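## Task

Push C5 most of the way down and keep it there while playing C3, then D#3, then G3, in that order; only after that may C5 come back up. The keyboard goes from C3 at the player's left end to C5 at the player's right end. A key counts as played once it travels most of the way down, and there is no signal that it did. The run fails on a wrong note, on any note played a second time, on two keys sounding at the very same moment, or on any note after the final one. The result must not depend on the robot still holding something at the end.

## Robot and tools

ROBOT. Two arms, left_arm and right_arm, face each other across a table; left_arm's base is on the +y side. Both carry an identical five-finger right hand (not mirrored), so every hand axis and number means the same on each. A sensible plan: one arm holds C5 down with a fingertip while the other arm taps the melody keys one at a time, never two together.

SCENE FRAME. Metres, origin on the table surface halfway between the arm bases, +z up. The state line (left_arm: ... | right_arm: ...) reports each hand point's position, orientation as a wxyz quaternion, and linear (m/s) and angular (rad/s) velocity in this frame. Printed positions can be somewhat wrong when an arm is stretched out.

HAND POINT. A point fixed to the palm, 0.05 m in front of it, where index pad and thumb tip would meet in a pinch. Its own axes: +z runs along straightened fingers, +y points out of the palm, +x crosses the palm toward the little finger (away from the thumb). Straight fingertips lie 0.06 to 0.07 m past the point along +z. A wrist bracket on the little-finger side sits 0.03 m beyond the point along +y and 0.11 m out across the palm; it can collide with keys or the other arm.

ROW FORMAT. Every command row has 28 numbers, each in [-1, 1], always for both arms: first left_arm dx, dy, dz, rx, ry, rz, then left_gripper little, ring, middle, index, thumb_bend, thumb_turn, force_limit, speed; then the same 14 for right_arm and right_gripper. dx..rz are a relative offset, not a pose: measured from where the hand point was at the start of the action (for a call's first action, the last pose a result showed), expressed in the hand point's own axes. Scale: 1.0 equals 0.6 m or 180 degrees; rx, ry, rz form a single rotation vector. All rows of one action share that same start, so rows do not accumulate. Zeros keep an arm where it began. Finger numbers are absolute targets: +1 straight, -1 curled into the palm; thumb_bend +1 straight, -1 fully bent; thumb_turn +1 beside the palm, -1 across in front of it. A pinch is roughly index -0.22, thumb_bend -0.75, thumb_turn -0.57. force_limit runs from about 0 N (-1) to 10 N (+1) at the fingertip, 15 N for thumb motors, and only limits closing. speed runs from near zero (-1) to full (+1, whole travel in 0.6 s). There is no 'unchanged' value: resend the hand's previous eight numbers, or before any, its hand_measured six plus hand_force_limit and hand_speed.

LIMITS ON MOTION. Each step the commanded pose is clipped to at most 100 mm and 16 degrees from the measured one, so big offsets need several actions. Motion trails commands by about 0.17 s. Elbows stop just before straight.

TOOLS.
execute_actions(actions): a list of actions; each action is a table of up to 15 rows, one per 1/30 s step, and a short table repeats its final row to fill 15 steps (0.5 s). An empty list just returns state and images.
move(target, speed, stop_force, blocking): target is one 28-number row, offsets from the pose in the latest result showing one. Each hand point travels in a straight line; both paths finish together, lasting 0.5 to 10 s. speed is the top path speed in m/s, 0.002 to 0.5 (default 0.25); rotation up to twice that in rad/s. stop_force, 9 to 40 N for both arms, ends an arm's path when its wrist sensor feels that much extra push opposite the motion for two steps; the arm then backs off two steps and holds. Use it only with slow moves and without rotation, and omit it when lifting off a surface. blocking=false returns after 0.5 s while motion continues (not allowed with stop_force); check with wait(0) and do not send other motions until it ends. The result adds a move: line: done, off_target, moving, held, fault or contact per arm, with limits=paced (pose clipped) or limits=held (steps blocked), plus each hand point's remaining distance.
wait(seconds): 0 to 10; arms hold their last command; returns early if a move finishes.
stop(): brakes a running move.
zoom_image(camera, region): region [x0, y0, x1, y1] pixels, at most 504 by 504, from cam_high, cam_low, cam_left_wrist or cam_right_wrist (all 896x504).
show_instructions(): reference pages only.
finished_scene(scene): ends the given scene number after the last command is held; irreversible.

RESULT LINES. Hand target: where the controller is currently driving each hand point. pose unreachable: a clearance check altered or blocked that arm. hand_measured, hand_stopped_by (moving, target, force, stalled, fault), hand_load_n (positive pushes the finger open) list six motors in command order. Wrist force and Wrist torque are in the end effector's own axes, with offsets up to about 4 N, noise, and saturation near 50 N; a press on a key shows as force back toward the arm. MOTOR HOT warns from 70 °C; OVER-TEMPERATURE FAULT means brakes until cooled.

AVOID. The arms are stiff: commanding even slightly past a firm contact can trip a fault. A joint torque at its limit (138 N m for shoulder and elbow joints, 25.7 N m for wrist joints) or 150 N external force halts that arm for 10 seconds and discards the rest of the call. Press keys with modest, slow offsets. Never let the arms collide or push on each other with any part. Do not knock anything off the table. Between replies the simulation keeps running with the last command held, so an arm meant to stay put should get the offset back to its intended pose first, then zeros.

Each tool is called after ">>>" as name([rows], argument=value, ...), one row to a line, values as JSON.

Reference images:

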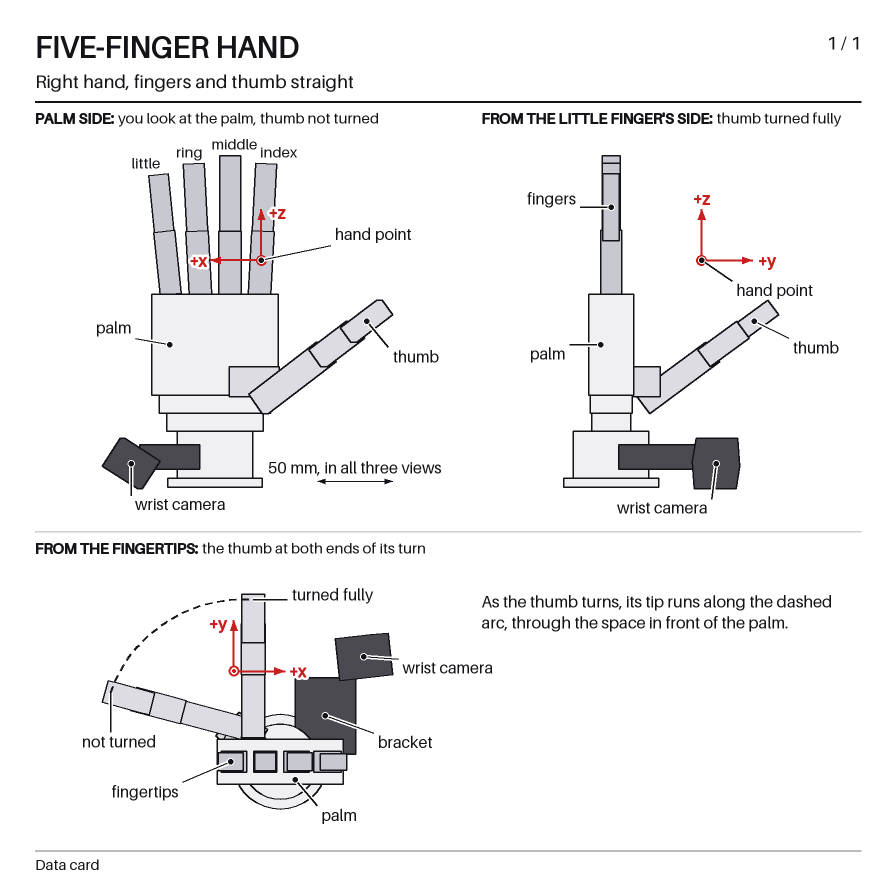

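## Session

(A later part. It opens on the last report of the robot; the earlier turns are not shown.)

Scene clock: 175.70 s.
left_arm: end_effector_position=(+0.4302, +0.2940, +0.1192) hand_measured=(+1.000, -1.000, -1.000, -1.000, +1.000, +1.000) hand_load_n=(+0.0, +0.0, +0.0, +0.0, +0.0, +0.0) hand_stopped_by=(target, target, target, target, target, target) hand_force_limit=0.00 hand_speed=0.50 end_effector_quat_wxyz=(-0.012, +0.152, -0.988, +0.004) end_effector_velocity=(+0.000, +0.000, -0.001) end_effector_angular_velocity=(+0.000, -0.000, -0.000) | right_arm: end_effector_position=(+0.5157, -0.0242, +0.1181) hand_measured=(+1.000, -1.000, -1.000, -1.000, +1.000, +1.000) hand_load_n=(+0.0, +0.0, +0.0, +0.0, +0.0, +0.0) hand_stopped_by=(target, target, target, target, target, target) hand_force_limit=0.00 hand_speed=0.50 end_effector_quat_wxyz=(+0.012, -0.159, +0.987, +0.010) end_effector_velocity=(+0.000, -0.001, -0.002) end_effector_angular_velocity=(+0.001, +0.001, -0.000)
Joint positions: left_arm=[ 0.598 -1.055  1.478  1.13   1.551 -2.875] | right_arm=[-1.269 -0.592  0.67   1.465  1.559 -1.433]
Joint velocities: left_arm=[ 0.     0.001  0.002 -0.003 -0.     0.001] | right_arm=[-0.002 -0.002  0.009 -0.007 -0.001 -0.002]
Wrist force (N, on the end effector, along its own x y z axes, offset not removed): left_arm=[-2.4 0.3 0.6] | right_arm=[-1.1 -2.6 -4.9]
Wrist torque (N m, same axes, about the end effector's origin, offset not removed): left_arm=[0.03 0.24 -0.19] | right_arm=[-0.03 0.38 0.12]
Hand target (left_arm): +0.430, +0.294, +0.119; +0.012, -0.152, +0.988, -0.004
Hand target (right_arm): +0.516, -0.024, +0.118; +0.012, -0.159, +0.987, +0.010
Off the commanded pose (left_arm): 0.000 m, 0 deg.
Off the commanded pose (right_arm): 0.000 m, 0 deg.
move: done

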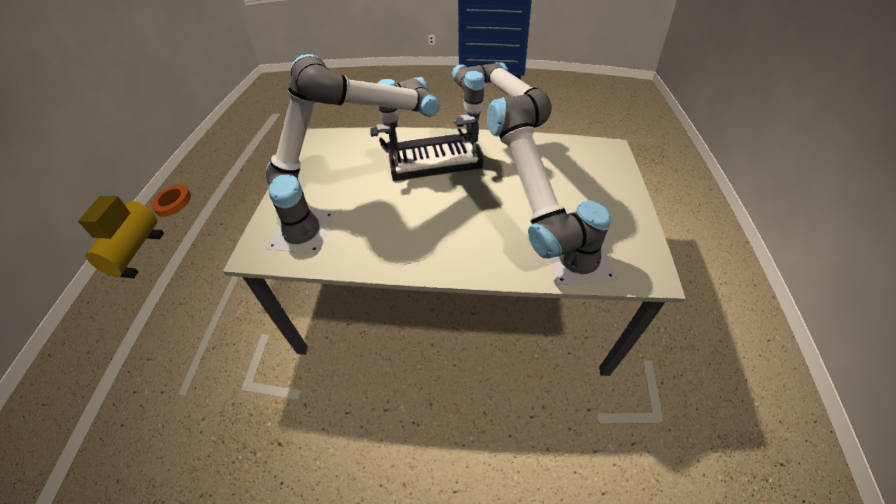

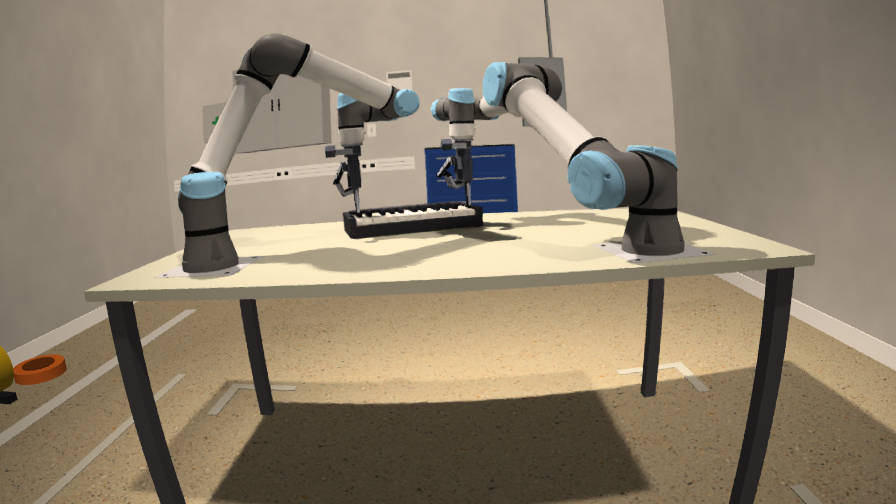

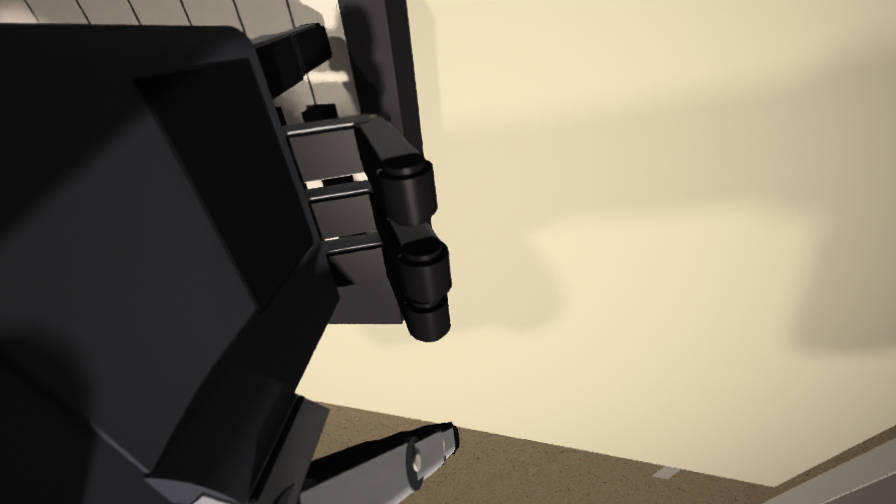

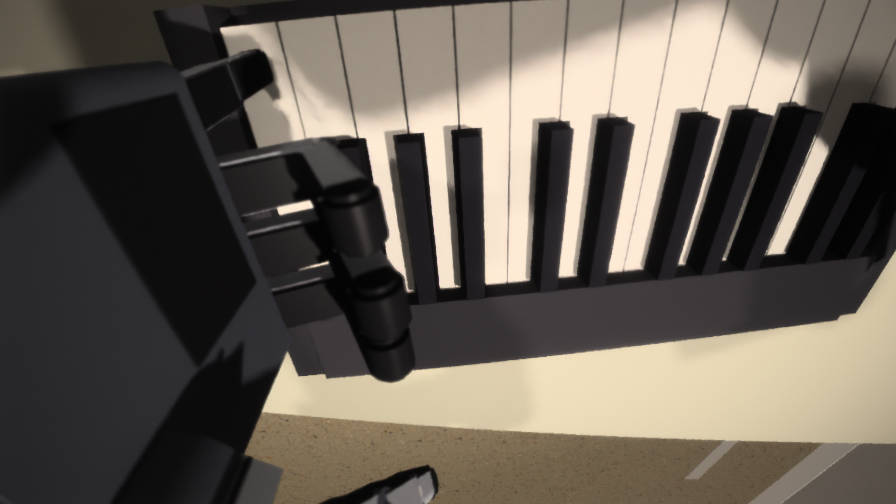

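>>> move(target=[0,0,0,0,0,0,1,-1,-1,-1,1,1,0,0.5, 0,0,0.04,0,0,0,1,-1,-1,-1,1,1,0,0.5], speed=0.004, stop_force=10)

>>> zoom_image(camera="cam_right_wrist", region=[150, 0, 400, 140])

>>> zoom_image(camera="cam_low", region=[430, 185, 500, 235])

Scene clock: 185.07 s.
left_arm: end_effector_position=(+0.4302, +0.2940, +0.1192) hand_measured=(+1.000, -1.000, -1.000, -1.000, +1.000, +1.000) hand_load_n=(+0.0, +0.0, +0.0, +0.0, +0.0, +0.0) hand_stopped_by=(target, target, target, target, target, target) hand_force_limit=0.00 hand_speed=0.50 end_effector_quat_wxyz=(-0.012, +0.152, -0.988, +0.004) end_effector_velocity=(+0.000, +0.000, +0.000) end_effector_angular_velocity=(+0.001, +0.000, -0.001) | right_arm: end_effector_position=(+0.5160, -0.0240, +0.1036) hand_measured=(+1.000, -1.000, -1.000, -1.000, +1.000, +1.000) hand_load_n=(+0.0, +0.0, +0.0, +0.0, +0.0, +0.0) hand_stopped_by=(target, target, target, target, target, target) hand_force_limit=0.00 hand_speed=0.50 end_effector_quat_wxyz=(+0.011, -0.159, +0.987, +0.010) end_effector_velocity=(-0.000, +0.000, +0.001) end_effector_angular_velocity=(-0.001, -0.000, +0.000)
Joint positions: left_arm=[ 0.598 -1.055  1.478  1.13   1.551 -2.875] | right_arm=[-1.269 -0.585  0.694  1.434  1.559 -1.433]
Joint velocities: left_arm=[0.001 0.    0.    0.001 0.    0.002] | right_arm=[ 0.001  0.    -0.003  0.004  0.001  0.   ]
Wrist force (N, on the end effector, along its own x y z axes, offset not removed): left_arm=[-1.8 1.9 0.2] | right_arm=[-2.2 -0.1 -17.7]
Wrist torque (N m, same axes, about the end effector's origin, offset not removed): left_arm=[0.26 0.09 -0.20] | right_arm=[1.24 1.79 -0.20]
Hand target (left_arm): +0.430, +0.294, +0.119; +0.012, -0.152, +0.988, -0.004
Hand target (right_arm): +0.516, -0.024, +0.104; +0.012, -0.159, +0.987, +0.010
Off the commanded pose (left_arm): 0.000 m, 0 deg.
Off the commanded pose (right_arm): 0.010 m, 0 deg.
move: contact (right_arm)

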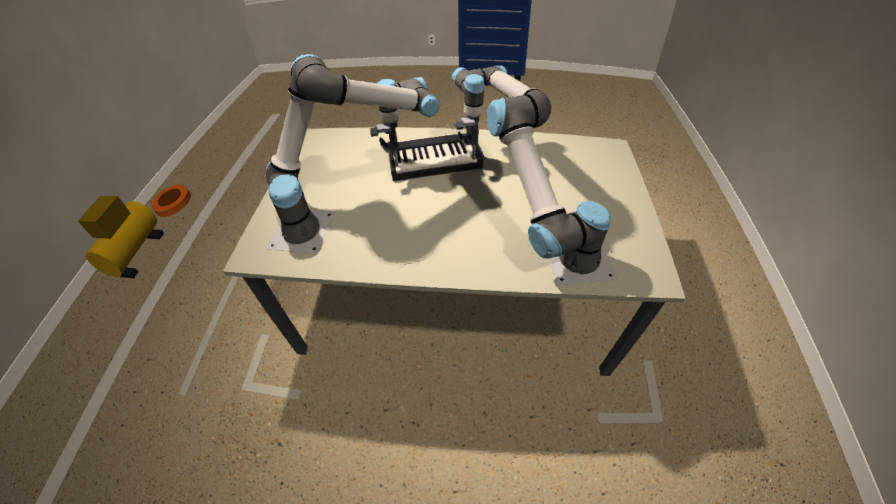

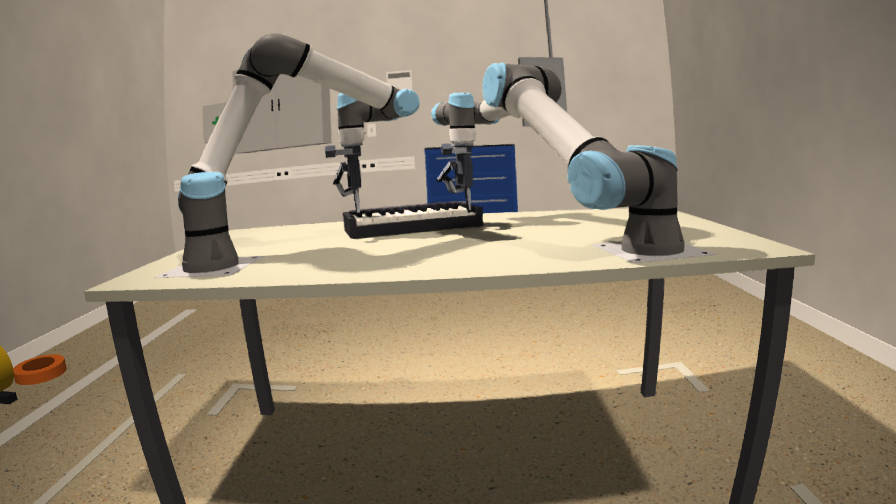

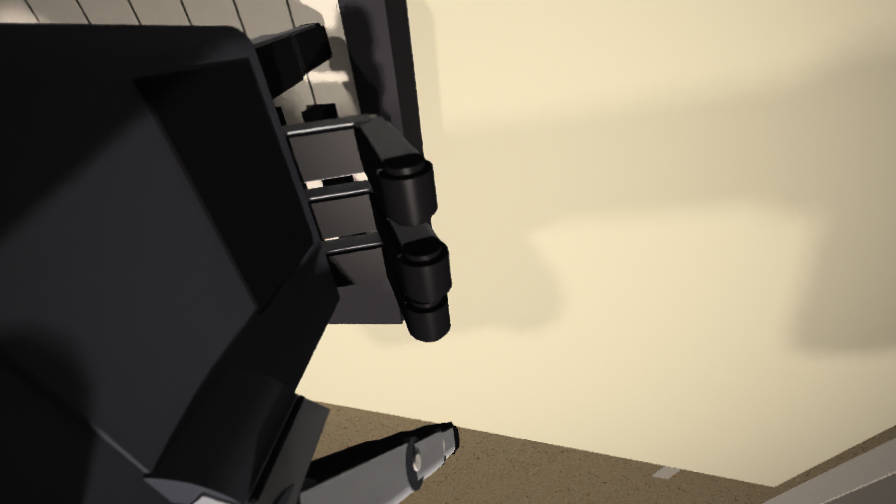

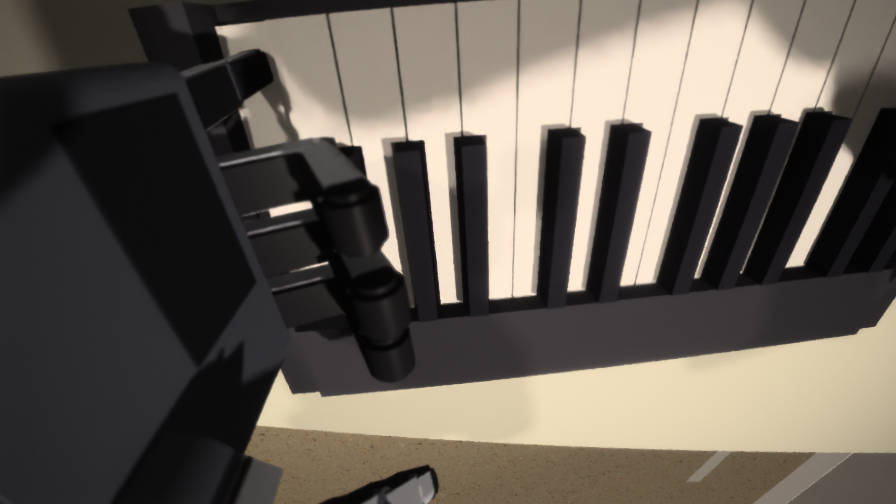

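Region (150, 0, 400, 140) of cam_right_wrist's 896x504 image, scaled by 2.016, with more detail than that image has; it fills the top 282 rows of this view, and the rest is white.

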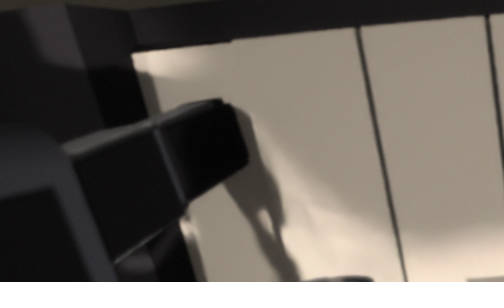

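Region (430, 185, 500, 235) of cam_low's 896x504 image, scaled by 7.200, with more detail than that image has; it fills the top 360 rows of this view, and the rest is white.

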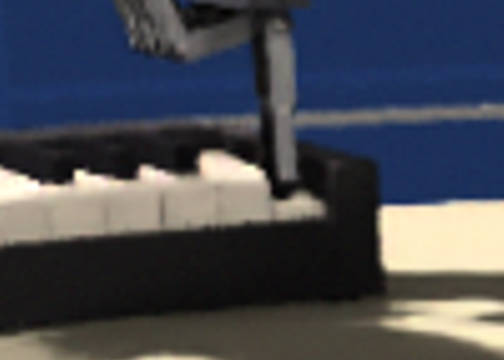

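>>> move(target=[0,0,0.04,0,0,0,1,-1,-1,-1,1,1,0,0.5, 0,0,-0.0007,0,0,0,1,-1,-1,-1,1,1,0,0.5], speed=0.005, stop_force=9)

>>> zoom_image(camera="cam_left_wrist", region=[200, 0, 450, 140])

>>> zoom_image(camera="cam_low", region=[335, 180, 495, 245])

Scene clock: 205.40 s.
left_arm: end_effector_position=(+0.4306, +0.2940, +0.1004) hand_measured=(+1.000, -1.000, -1.000, -1.000, +1.000, +1.000) hand_load_n=(+0.0, +0.0, +0.0, +0.0, +0.0, +0.0) hand_stopped_by=(target, target, target, target, target, target) hand_force_limit=0.00 hand_speed=0.50 end_effector_quat_wxyz=(-0.012, +0.152, -0.988, +0.004) end_effector_velocity=(-0.001, +0.001, +0.001) end_effector_angular_velocity=(+0.003, +0.002, -0.001) | right_arm: end_effector_position=(+0.5160, -0.0240, +0.1040) hand_measured=(+1.000, -1.000, -1.000, -1.000, +1.000, +1.000) hand_load_n=(+0.0, +0.0, +0.0, +0.0, +0.0, +0.0) hand_stopped_by=(target, target, target, target, target, target) hand_force_limit=0.00 hand_speed=0.50 end_effector_quat_wxyz=(+0.012, -0.159, +0.987, +0.010) end_effector_velocity=(+0.000, -0.000, -0.000) end_effector_angular_velocity=(+0.000, -0.000, -0.000)
Joint positions: left_arm=[ 0.599 -1.035  1.499  1.089  1.551 -2.874] | right_arm=[-1.269 -0.586  0.694  1.435  1.559 -1.433]
Joint velocities: left_arm=[-0.001 -0.001 -0.     0.005 -0.     0.   ] | right_arm=[-0.  0. -0. -0. -0.  0.]
Wrist force (N, on the end effector, along its own x y z axes, offset not removed): left_arm=[-1.8 0.2 -15.1] | right_arm=[-1.0 0.4 -15.7]
Wrist torque (N m, same axes, about the end effector's origin, offset not removed): left_arm=[1.12 1.37 -0.18] | right_arm=[1.30 1.33 -0.12]
Hand target (left_arm): +0.431, +0.294, +0.101; +0.012, -0.152, +0.988, -0.004
Hand target (right_arm): +0.516, -0.024, +0.104; +0.011, -0.159, +0.987, +0.010
Off the commanded pose (left_arm): 0.005 m, 0 deg.
Off the commanded pose (right_arm): 0.000 m, 0 deg.
move: contact (left_arm)

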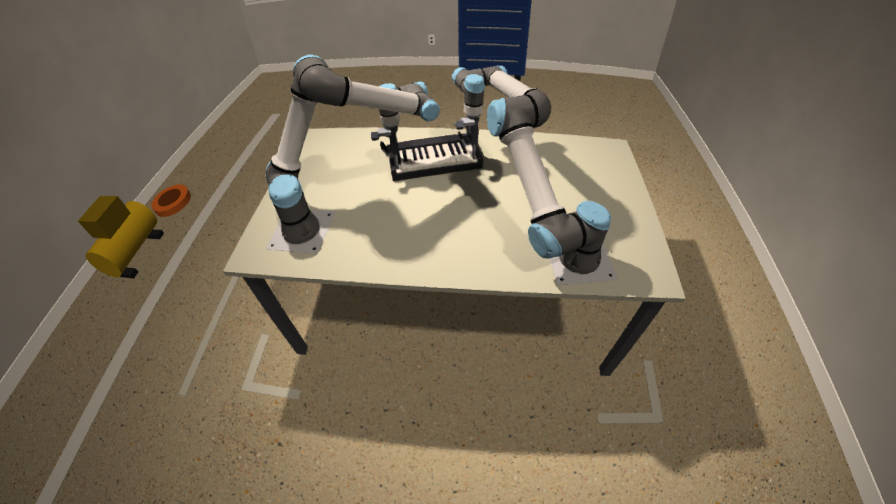

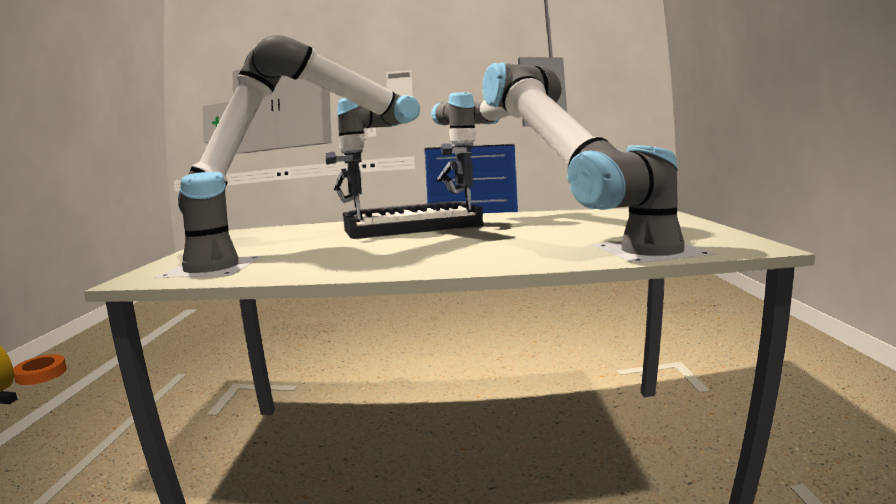

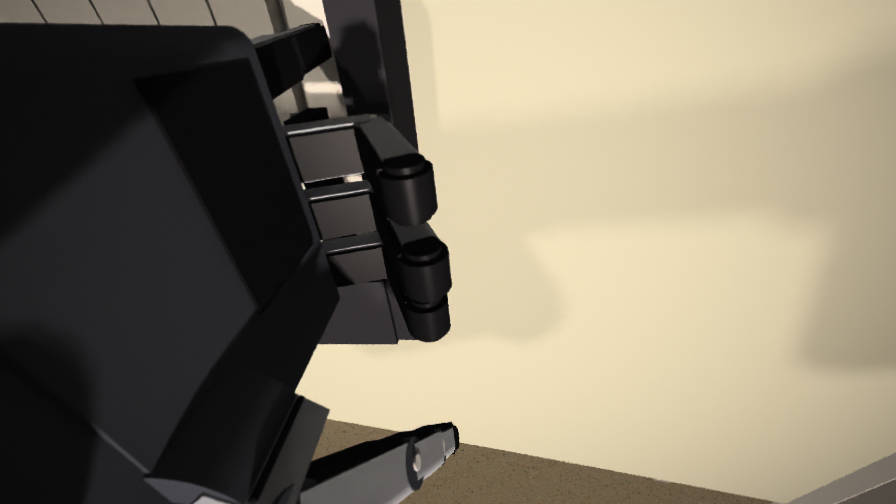

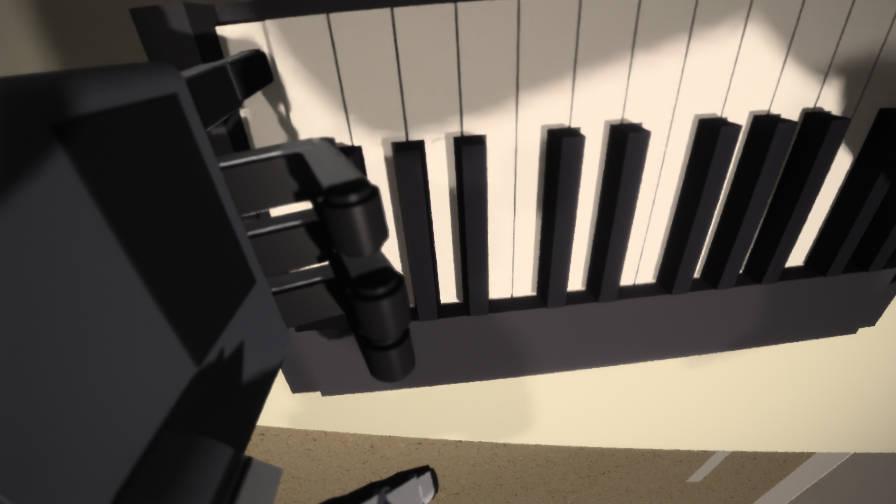

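Region (200, 0, 450, 140) of cam_left_wrist's 896x504 image, scaled by 2.016, with more detail than that image has; it fills the top 282 rows of this view, and the rest is white.

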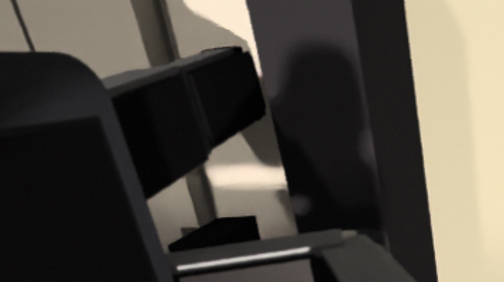

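Region (335, 180, 495, 245) of cam_low's 896x504 image, scaled by 3.150, with more detail than that image has; it fills the top 205 rows of this view, and the rest is white.

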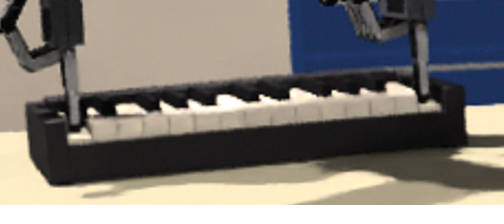

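>>> move(target=[0,0,-0.05,0,0,0,1,-1,-1,-1,1,1,0,0.5, 0,0,-0.001,0,0,0,1,-1,-1,-1,1,1,0,0.5], speed=0.06)

>>> move(target=[-0.073,-0.062,0,0,0,0,1,-1,-1,-1,1,1,0,0.5, 0,0,0,0,0,0,1,-1,-1,-1,1,1,0,0.5], speed=0.1)

>>> zoom_image(camera="cam_left_wrist", region=[200, 0, 450, 140])

Scene clock: 228.00 s.
left_arm: end_effector_position=(+0.4299, +0.2941, +0.1301) hand_measured=(+1.000, -1.000, -1.000, -1.000, +1.000, +1.000) hand_load_n=(+0.0, +0.0, +0.0, +0.0, +0.0, +0.0) hand_stopped_by=(target, target, target, target, target, target) hand_force_limit=0.00 hand_speed=0.50 end_effector_quat_wxyz=(-0.012, +0.152, -0.988, +0.004) end_effector_velocity=(-0.000, -0.000, +0.002) end_effector_angular_velocity=(+0.001, +0.000, -0.000) | right_arm: end_effector_position=(+0.5160, -0.0240, +0.1046) hand_measured=(+1.000, -1.000, -1.000, -1.000, +1.000, +1.000) hand_load_n=(+0.0, +0.0, +0.0, +0.0, +0.0, +0.0) hand_stopped_by=(target, target, target, target, target, target) hand_force_limit=0.00 hand_speed=0.50 end_effector_quat_wxyz=(+0.012, -0.159, +0.987, +0.010) end_effector_velocity=(+0.000, +0.000, -0.000) end_effector_angular_velocity=(-0.000, -0.002, +0.000)
Joint positions: left_arm=[ 0.598 -1.066  1.465  1.154  1.551 -2.875] | right_arm=[-1.269 -0.586  0.693  1.436  1.559 -1.433]
Joint velocities: left_arm=[-0.001 -0.002 -0.003  0.006 -0.    -0.   ] | right_arm=[ 0.001  0.    -0.    -0.001  0.001  0.   ]
Wrist force (N, on the end effector, along its own x y z axes, offset not removed): left_arm=[-1.6 1.2 0.3] | right_arm=[-0.5 0.0 -9.5]
Wrist torque (N m, same axes, about the end effector's origin, offset not removed): left_arm=[0.17 0.09 -0.14] | right_arm=[0.83 0.73 -0.10]
Hand target (left_arm): +0.430, +0.294, +0.130; +0.012, -0.152, +0.988, -0.004
Hand target (right_arm): +0.516, -0.024, +0.105; +0.012, -0.159, +0.987, +0.010
Off the commanded pose (left_arm): 0.000 m, 0 deg.
Off the commanded pose (right_arm): 0.000 m, 0 deg.
move: done

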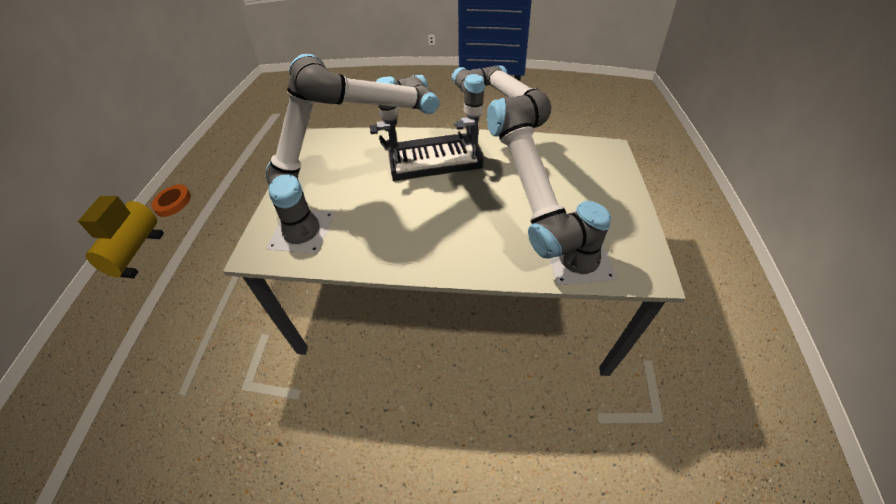

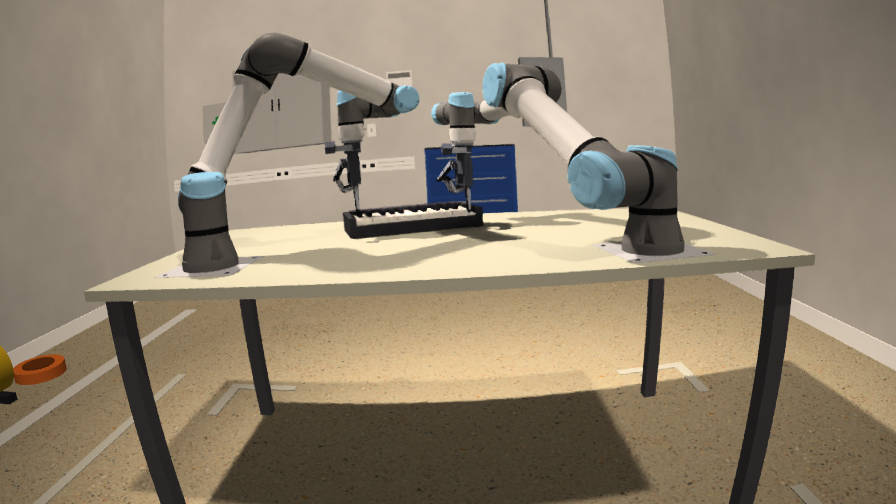

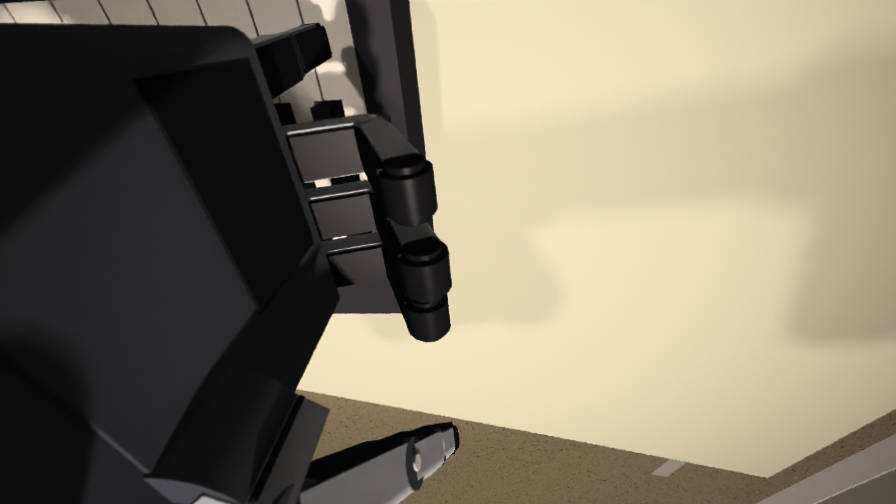

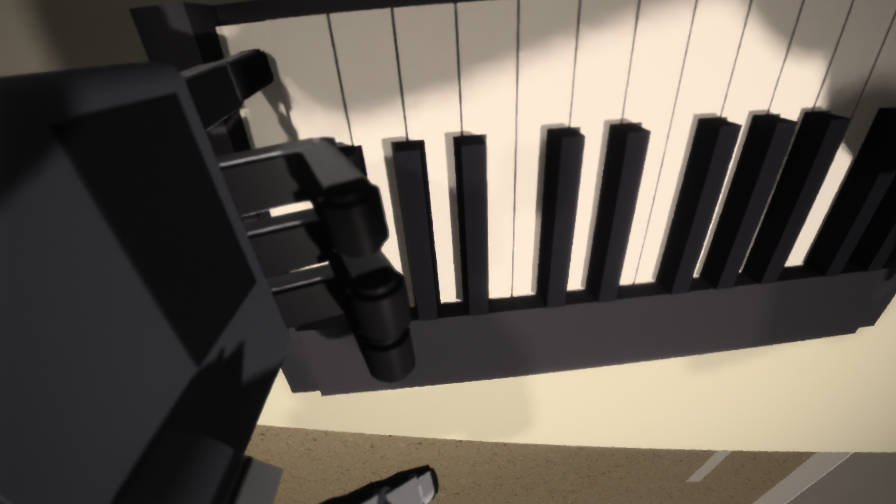

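Scene clock: 229.13 s.
left_arm: end_effector_position=(+0.4825, +0.2720, +0.1315) hand_measured=(+1.000, -1.000, -1.000, -1.000, +1.000, +1.000) hand_load_n=(+0.0, +0.0, +0.0, +0.0, +0.0, +0.0) hand_stopped_by=(target, target, target, target, target, target) hand_force_limit=0.00 hand_speed=0.50 end_effector_quat_wxyz=(-0.012, +0.152, -0.988, +0.004) end_effector_velocity=(+0.002, -0.001, +0.000) end_effector_angular_velocity=(+0.001, +0.001, -0.000) | right_arm: end_effector_position=(+0.5160, -0.0240, +0.1046) hand_measured=(+1.000, -1.000, -1.000, -1.000, +1.000, +1.000) hand_load_n=(+0.0, +0.0, +0.0, +0.0, +0.0, +0.0) hand_stopped_by=(target, target, target, target, target, target) hand_force_limit=0.00 hand_speed=0.50 end_effector_quat_wxyz=(+0.012, -0.159, +0.987, +0.010) end_effector_velocity=(+0.000, +0.000, +0.000) end_effector_angular_velocity=(+0.001, -0.001, -0.000)
Joint positions: left_arm=[ 0.66  -0.94   1.257  1.235  1.552 -2.813] | right_arm=[-1.269 -0.586  0.693  1.436  1.559 -1.433]
Joint velocities: left_arm=[ 0.003  0.007 -0.012  0.006  0.     0.003] | right_arm=[-0.    -0.001  0.    -0.001 -0.     0.   ]
Wrist force (N, on the end effector, along its own x y z axes, offset not removed): left_arm=[-3.2 2.3 0.5] | right_arm=[1.6 -4.2 -8.3]
Wrist torque (N m, same axes, about the end effector's origin, offset not removed): left_arm=[0.32 0.33 -0.16] | right_arm=[0.03 0.43 0.10]
Hand target (left_arm): +0.483, +0.272, +0.131; +0.012, -0.152, +0.988, -0.004
Hand target (right_arm): +0.516, -0.024, +0.105; +0.012, -0.159, +0.987, +0.010
Off the commanded pose (left_arm): 0.000 m, 0 deg.
Off the commanded pose (right_arm): 0.000 m, 0 deg.
move: done

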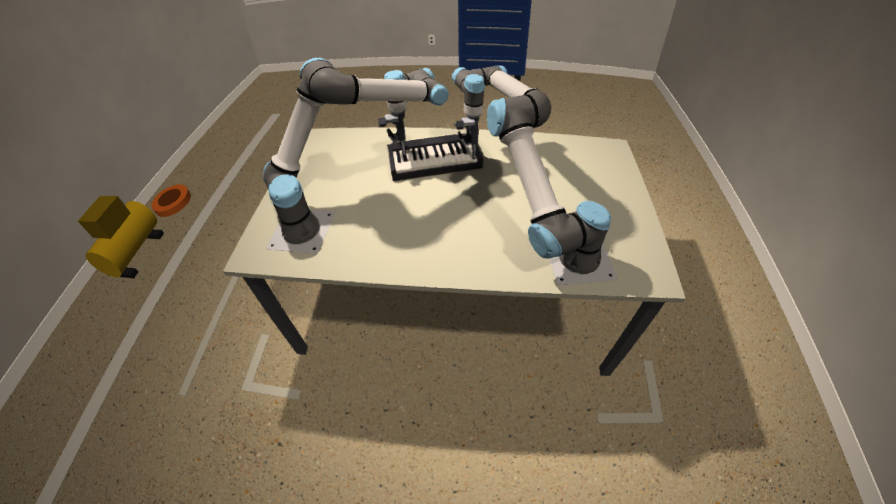

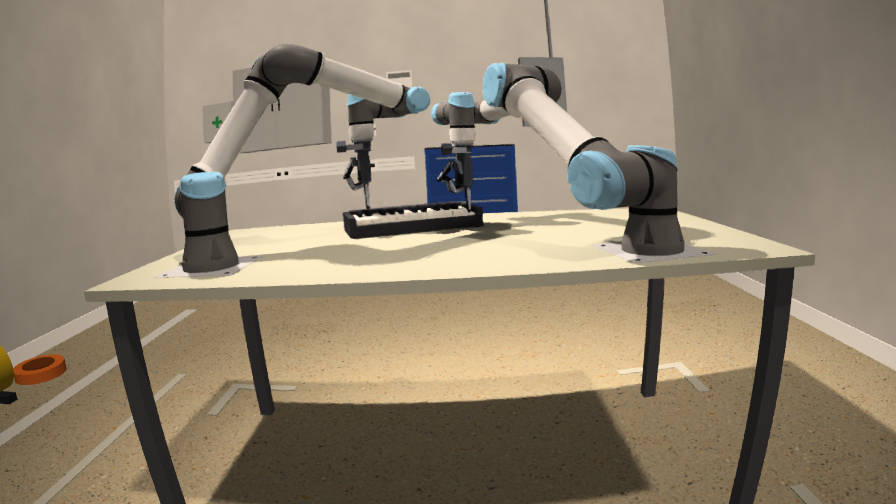

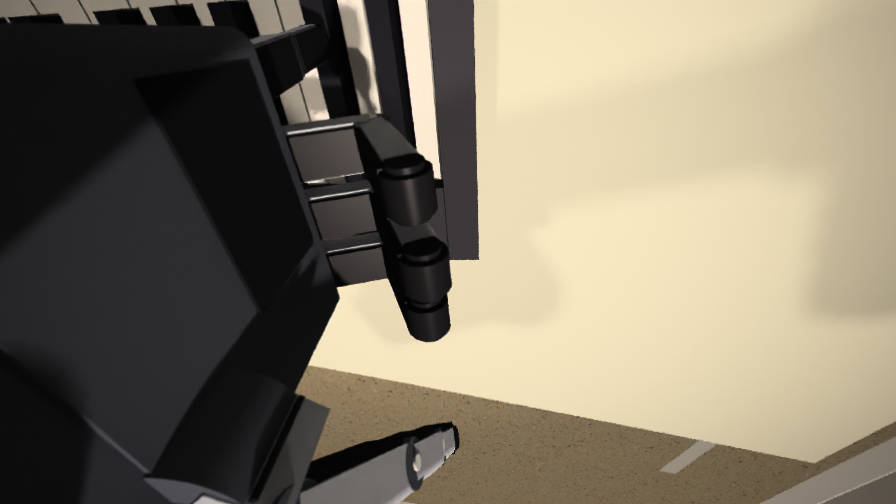

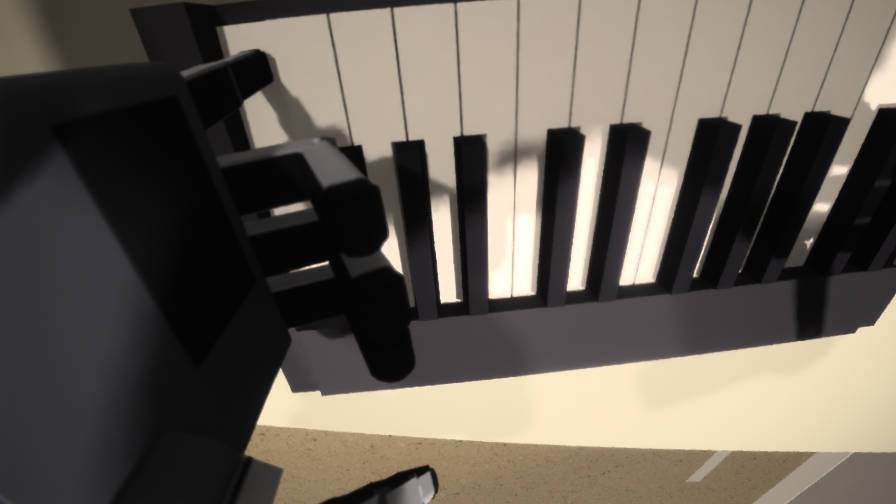

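Region (200, 0, 450, 140) of cam_left_wrist's 896x504 image, scaled by 2.016, with more detail than that image has; it fills the top 282 rows of this view, and the rest is white.

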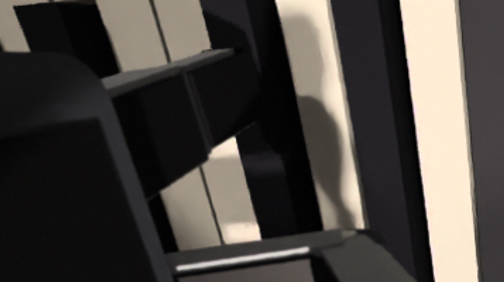

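>>> move(target=[0.008,0,0.013,0,0,0,1,-1,-1,-1,1,1,0,0.5, 0,0,0,0,0,0,1,-1,-1,-1,1,1,0,0.5], speed=0.03)

>>> zoom_image(camera="cam_left_wrist", region=[250, 0, 410, 110])

Scene clock: 236.77 s.
left_arm: end_effector_position=(+0.4783, +0.2706, +0.1238) hand_measured=(+1.000, -1.000, -1.000, -1.000, +1.000, +1.000) hand_load_n=(+0.0, +0.0, +0.0, +0.0, +0.0, +0.0) hand_stopped_by=(target, target, target, target, target, target) hand_force_limit=0.00 hand_speed=0.50 end_effector_quat_wxyz=(-0.012, +0.152, -0.988, +0.004) end_effector_velocity=(-0.001, -0.000, -0.003) end_effector_angular_velocity=(+0.000, -0.001, +0.001) | right_arm: end_effector_position=(+0.5160, -0.0240, +0.1046) hand_measured=(+1.000, -1.000, -1.000, -1.000, +1.000, +1.000) hand_load_n=(+0.0, +0.0, +0.0, +0.0, +0.0, +0.0) hand_stopped_by=(target, target, target, target, target, target) hand_force_limit=0.00 hand_speed=0.50 end_effector_quat_wxyz=(+0.012, -0.159, +0.987, +0.010) end_effector_velocity=(+0.001, -0.000, +0.000) end_effector_angular_velocity=(-0.001, -0.002, -0.001)
Joint positions: left_arm=[ 0.652 -0.939  1.277  1.215  1.552 -2.821] | right_arm=[-1.269 -0.586  0.693  1.436  1.559 -1.433]
Joint velocities: left_arm=[-0.002 -0.     0.007 -0.007 -0.001 -0.003] | right_arm=[-0.    -0.    -0.    -0.     0.001  0.   ]
Wrist force (N, on the end effector, along its own x y z axes, offset not removed): left_arm=[-1.3 1.3 -1.4] | right_arm=[-2.2 -2.2 -8.6]
Wrist torque (N m, same axes, about the end effector's origin, offset not removed): left_arm=[0.23 0.12 -0.18] | right_arm=[0.29 0.81 -0.09]
Hand target (left_arm): +0.478, +0.271, +0.124; +0.012, -0.152, +0.988, -0.004
Hand target (right_arm): +0.516, -0.024, +0.105; +0.012, -0.159, +0.987, +0.010
Off the commanded pose (left_arm): 0.000 m, 0 deg.
Off the commanded pose (right_arm): 0.000 m, 0 deg.
move: done

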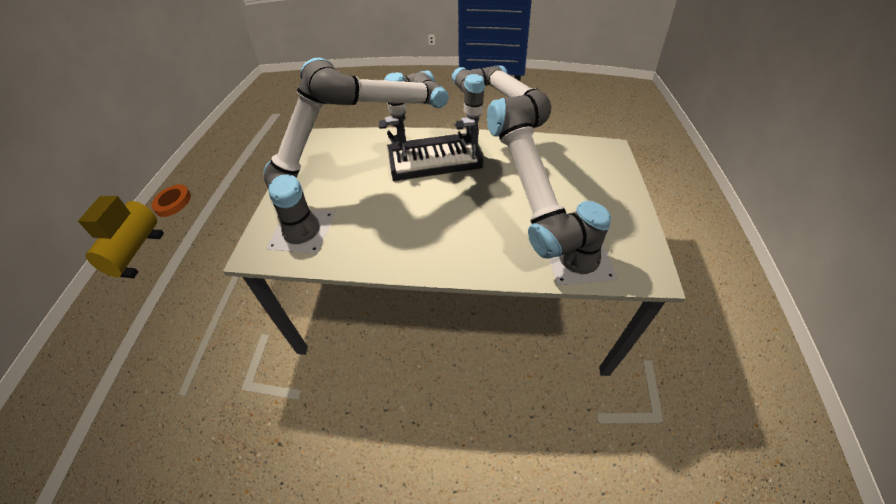

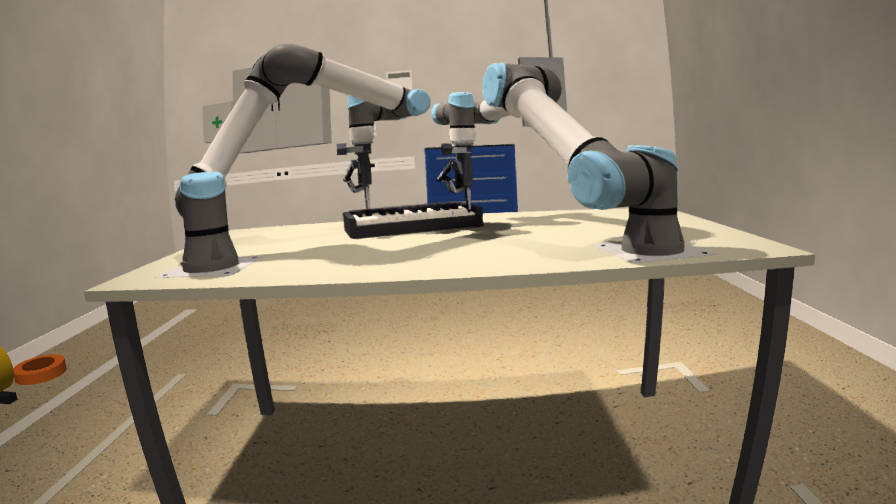

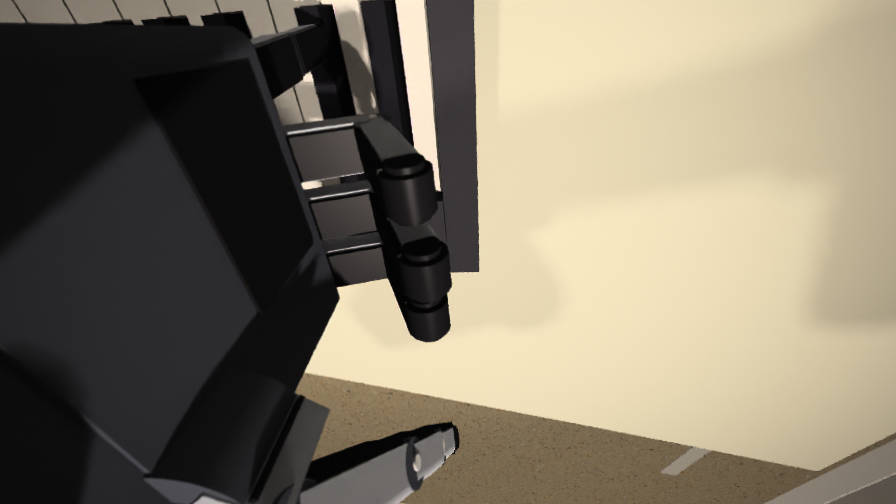

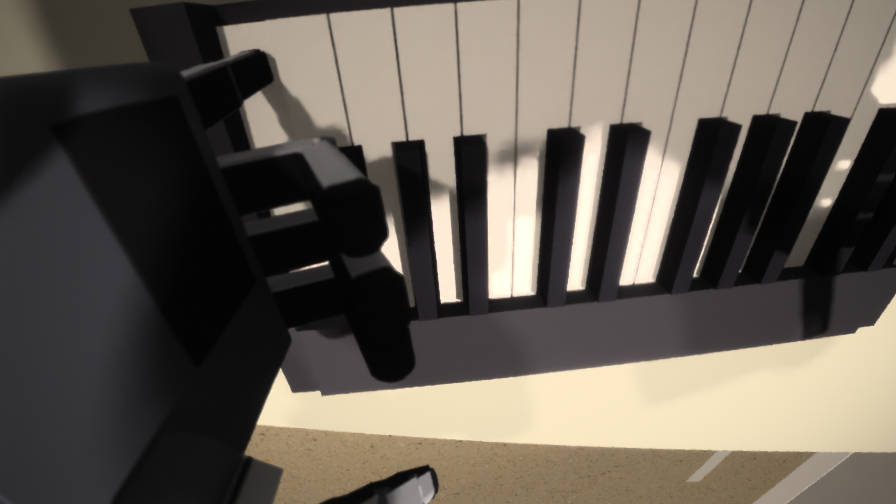

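Region (250, 0, 410, 110) of cam_left_wrist's 896x504 image, scaled by 3.150, with more detail than that image has; it fills the top 346 rows of this view, and the rest is white.

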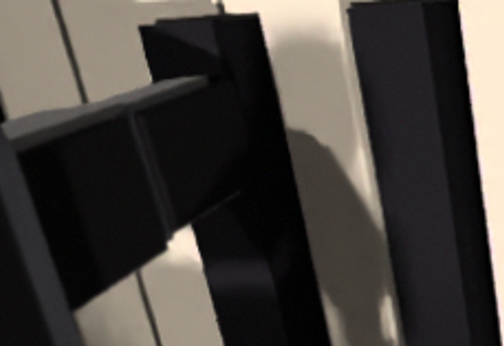

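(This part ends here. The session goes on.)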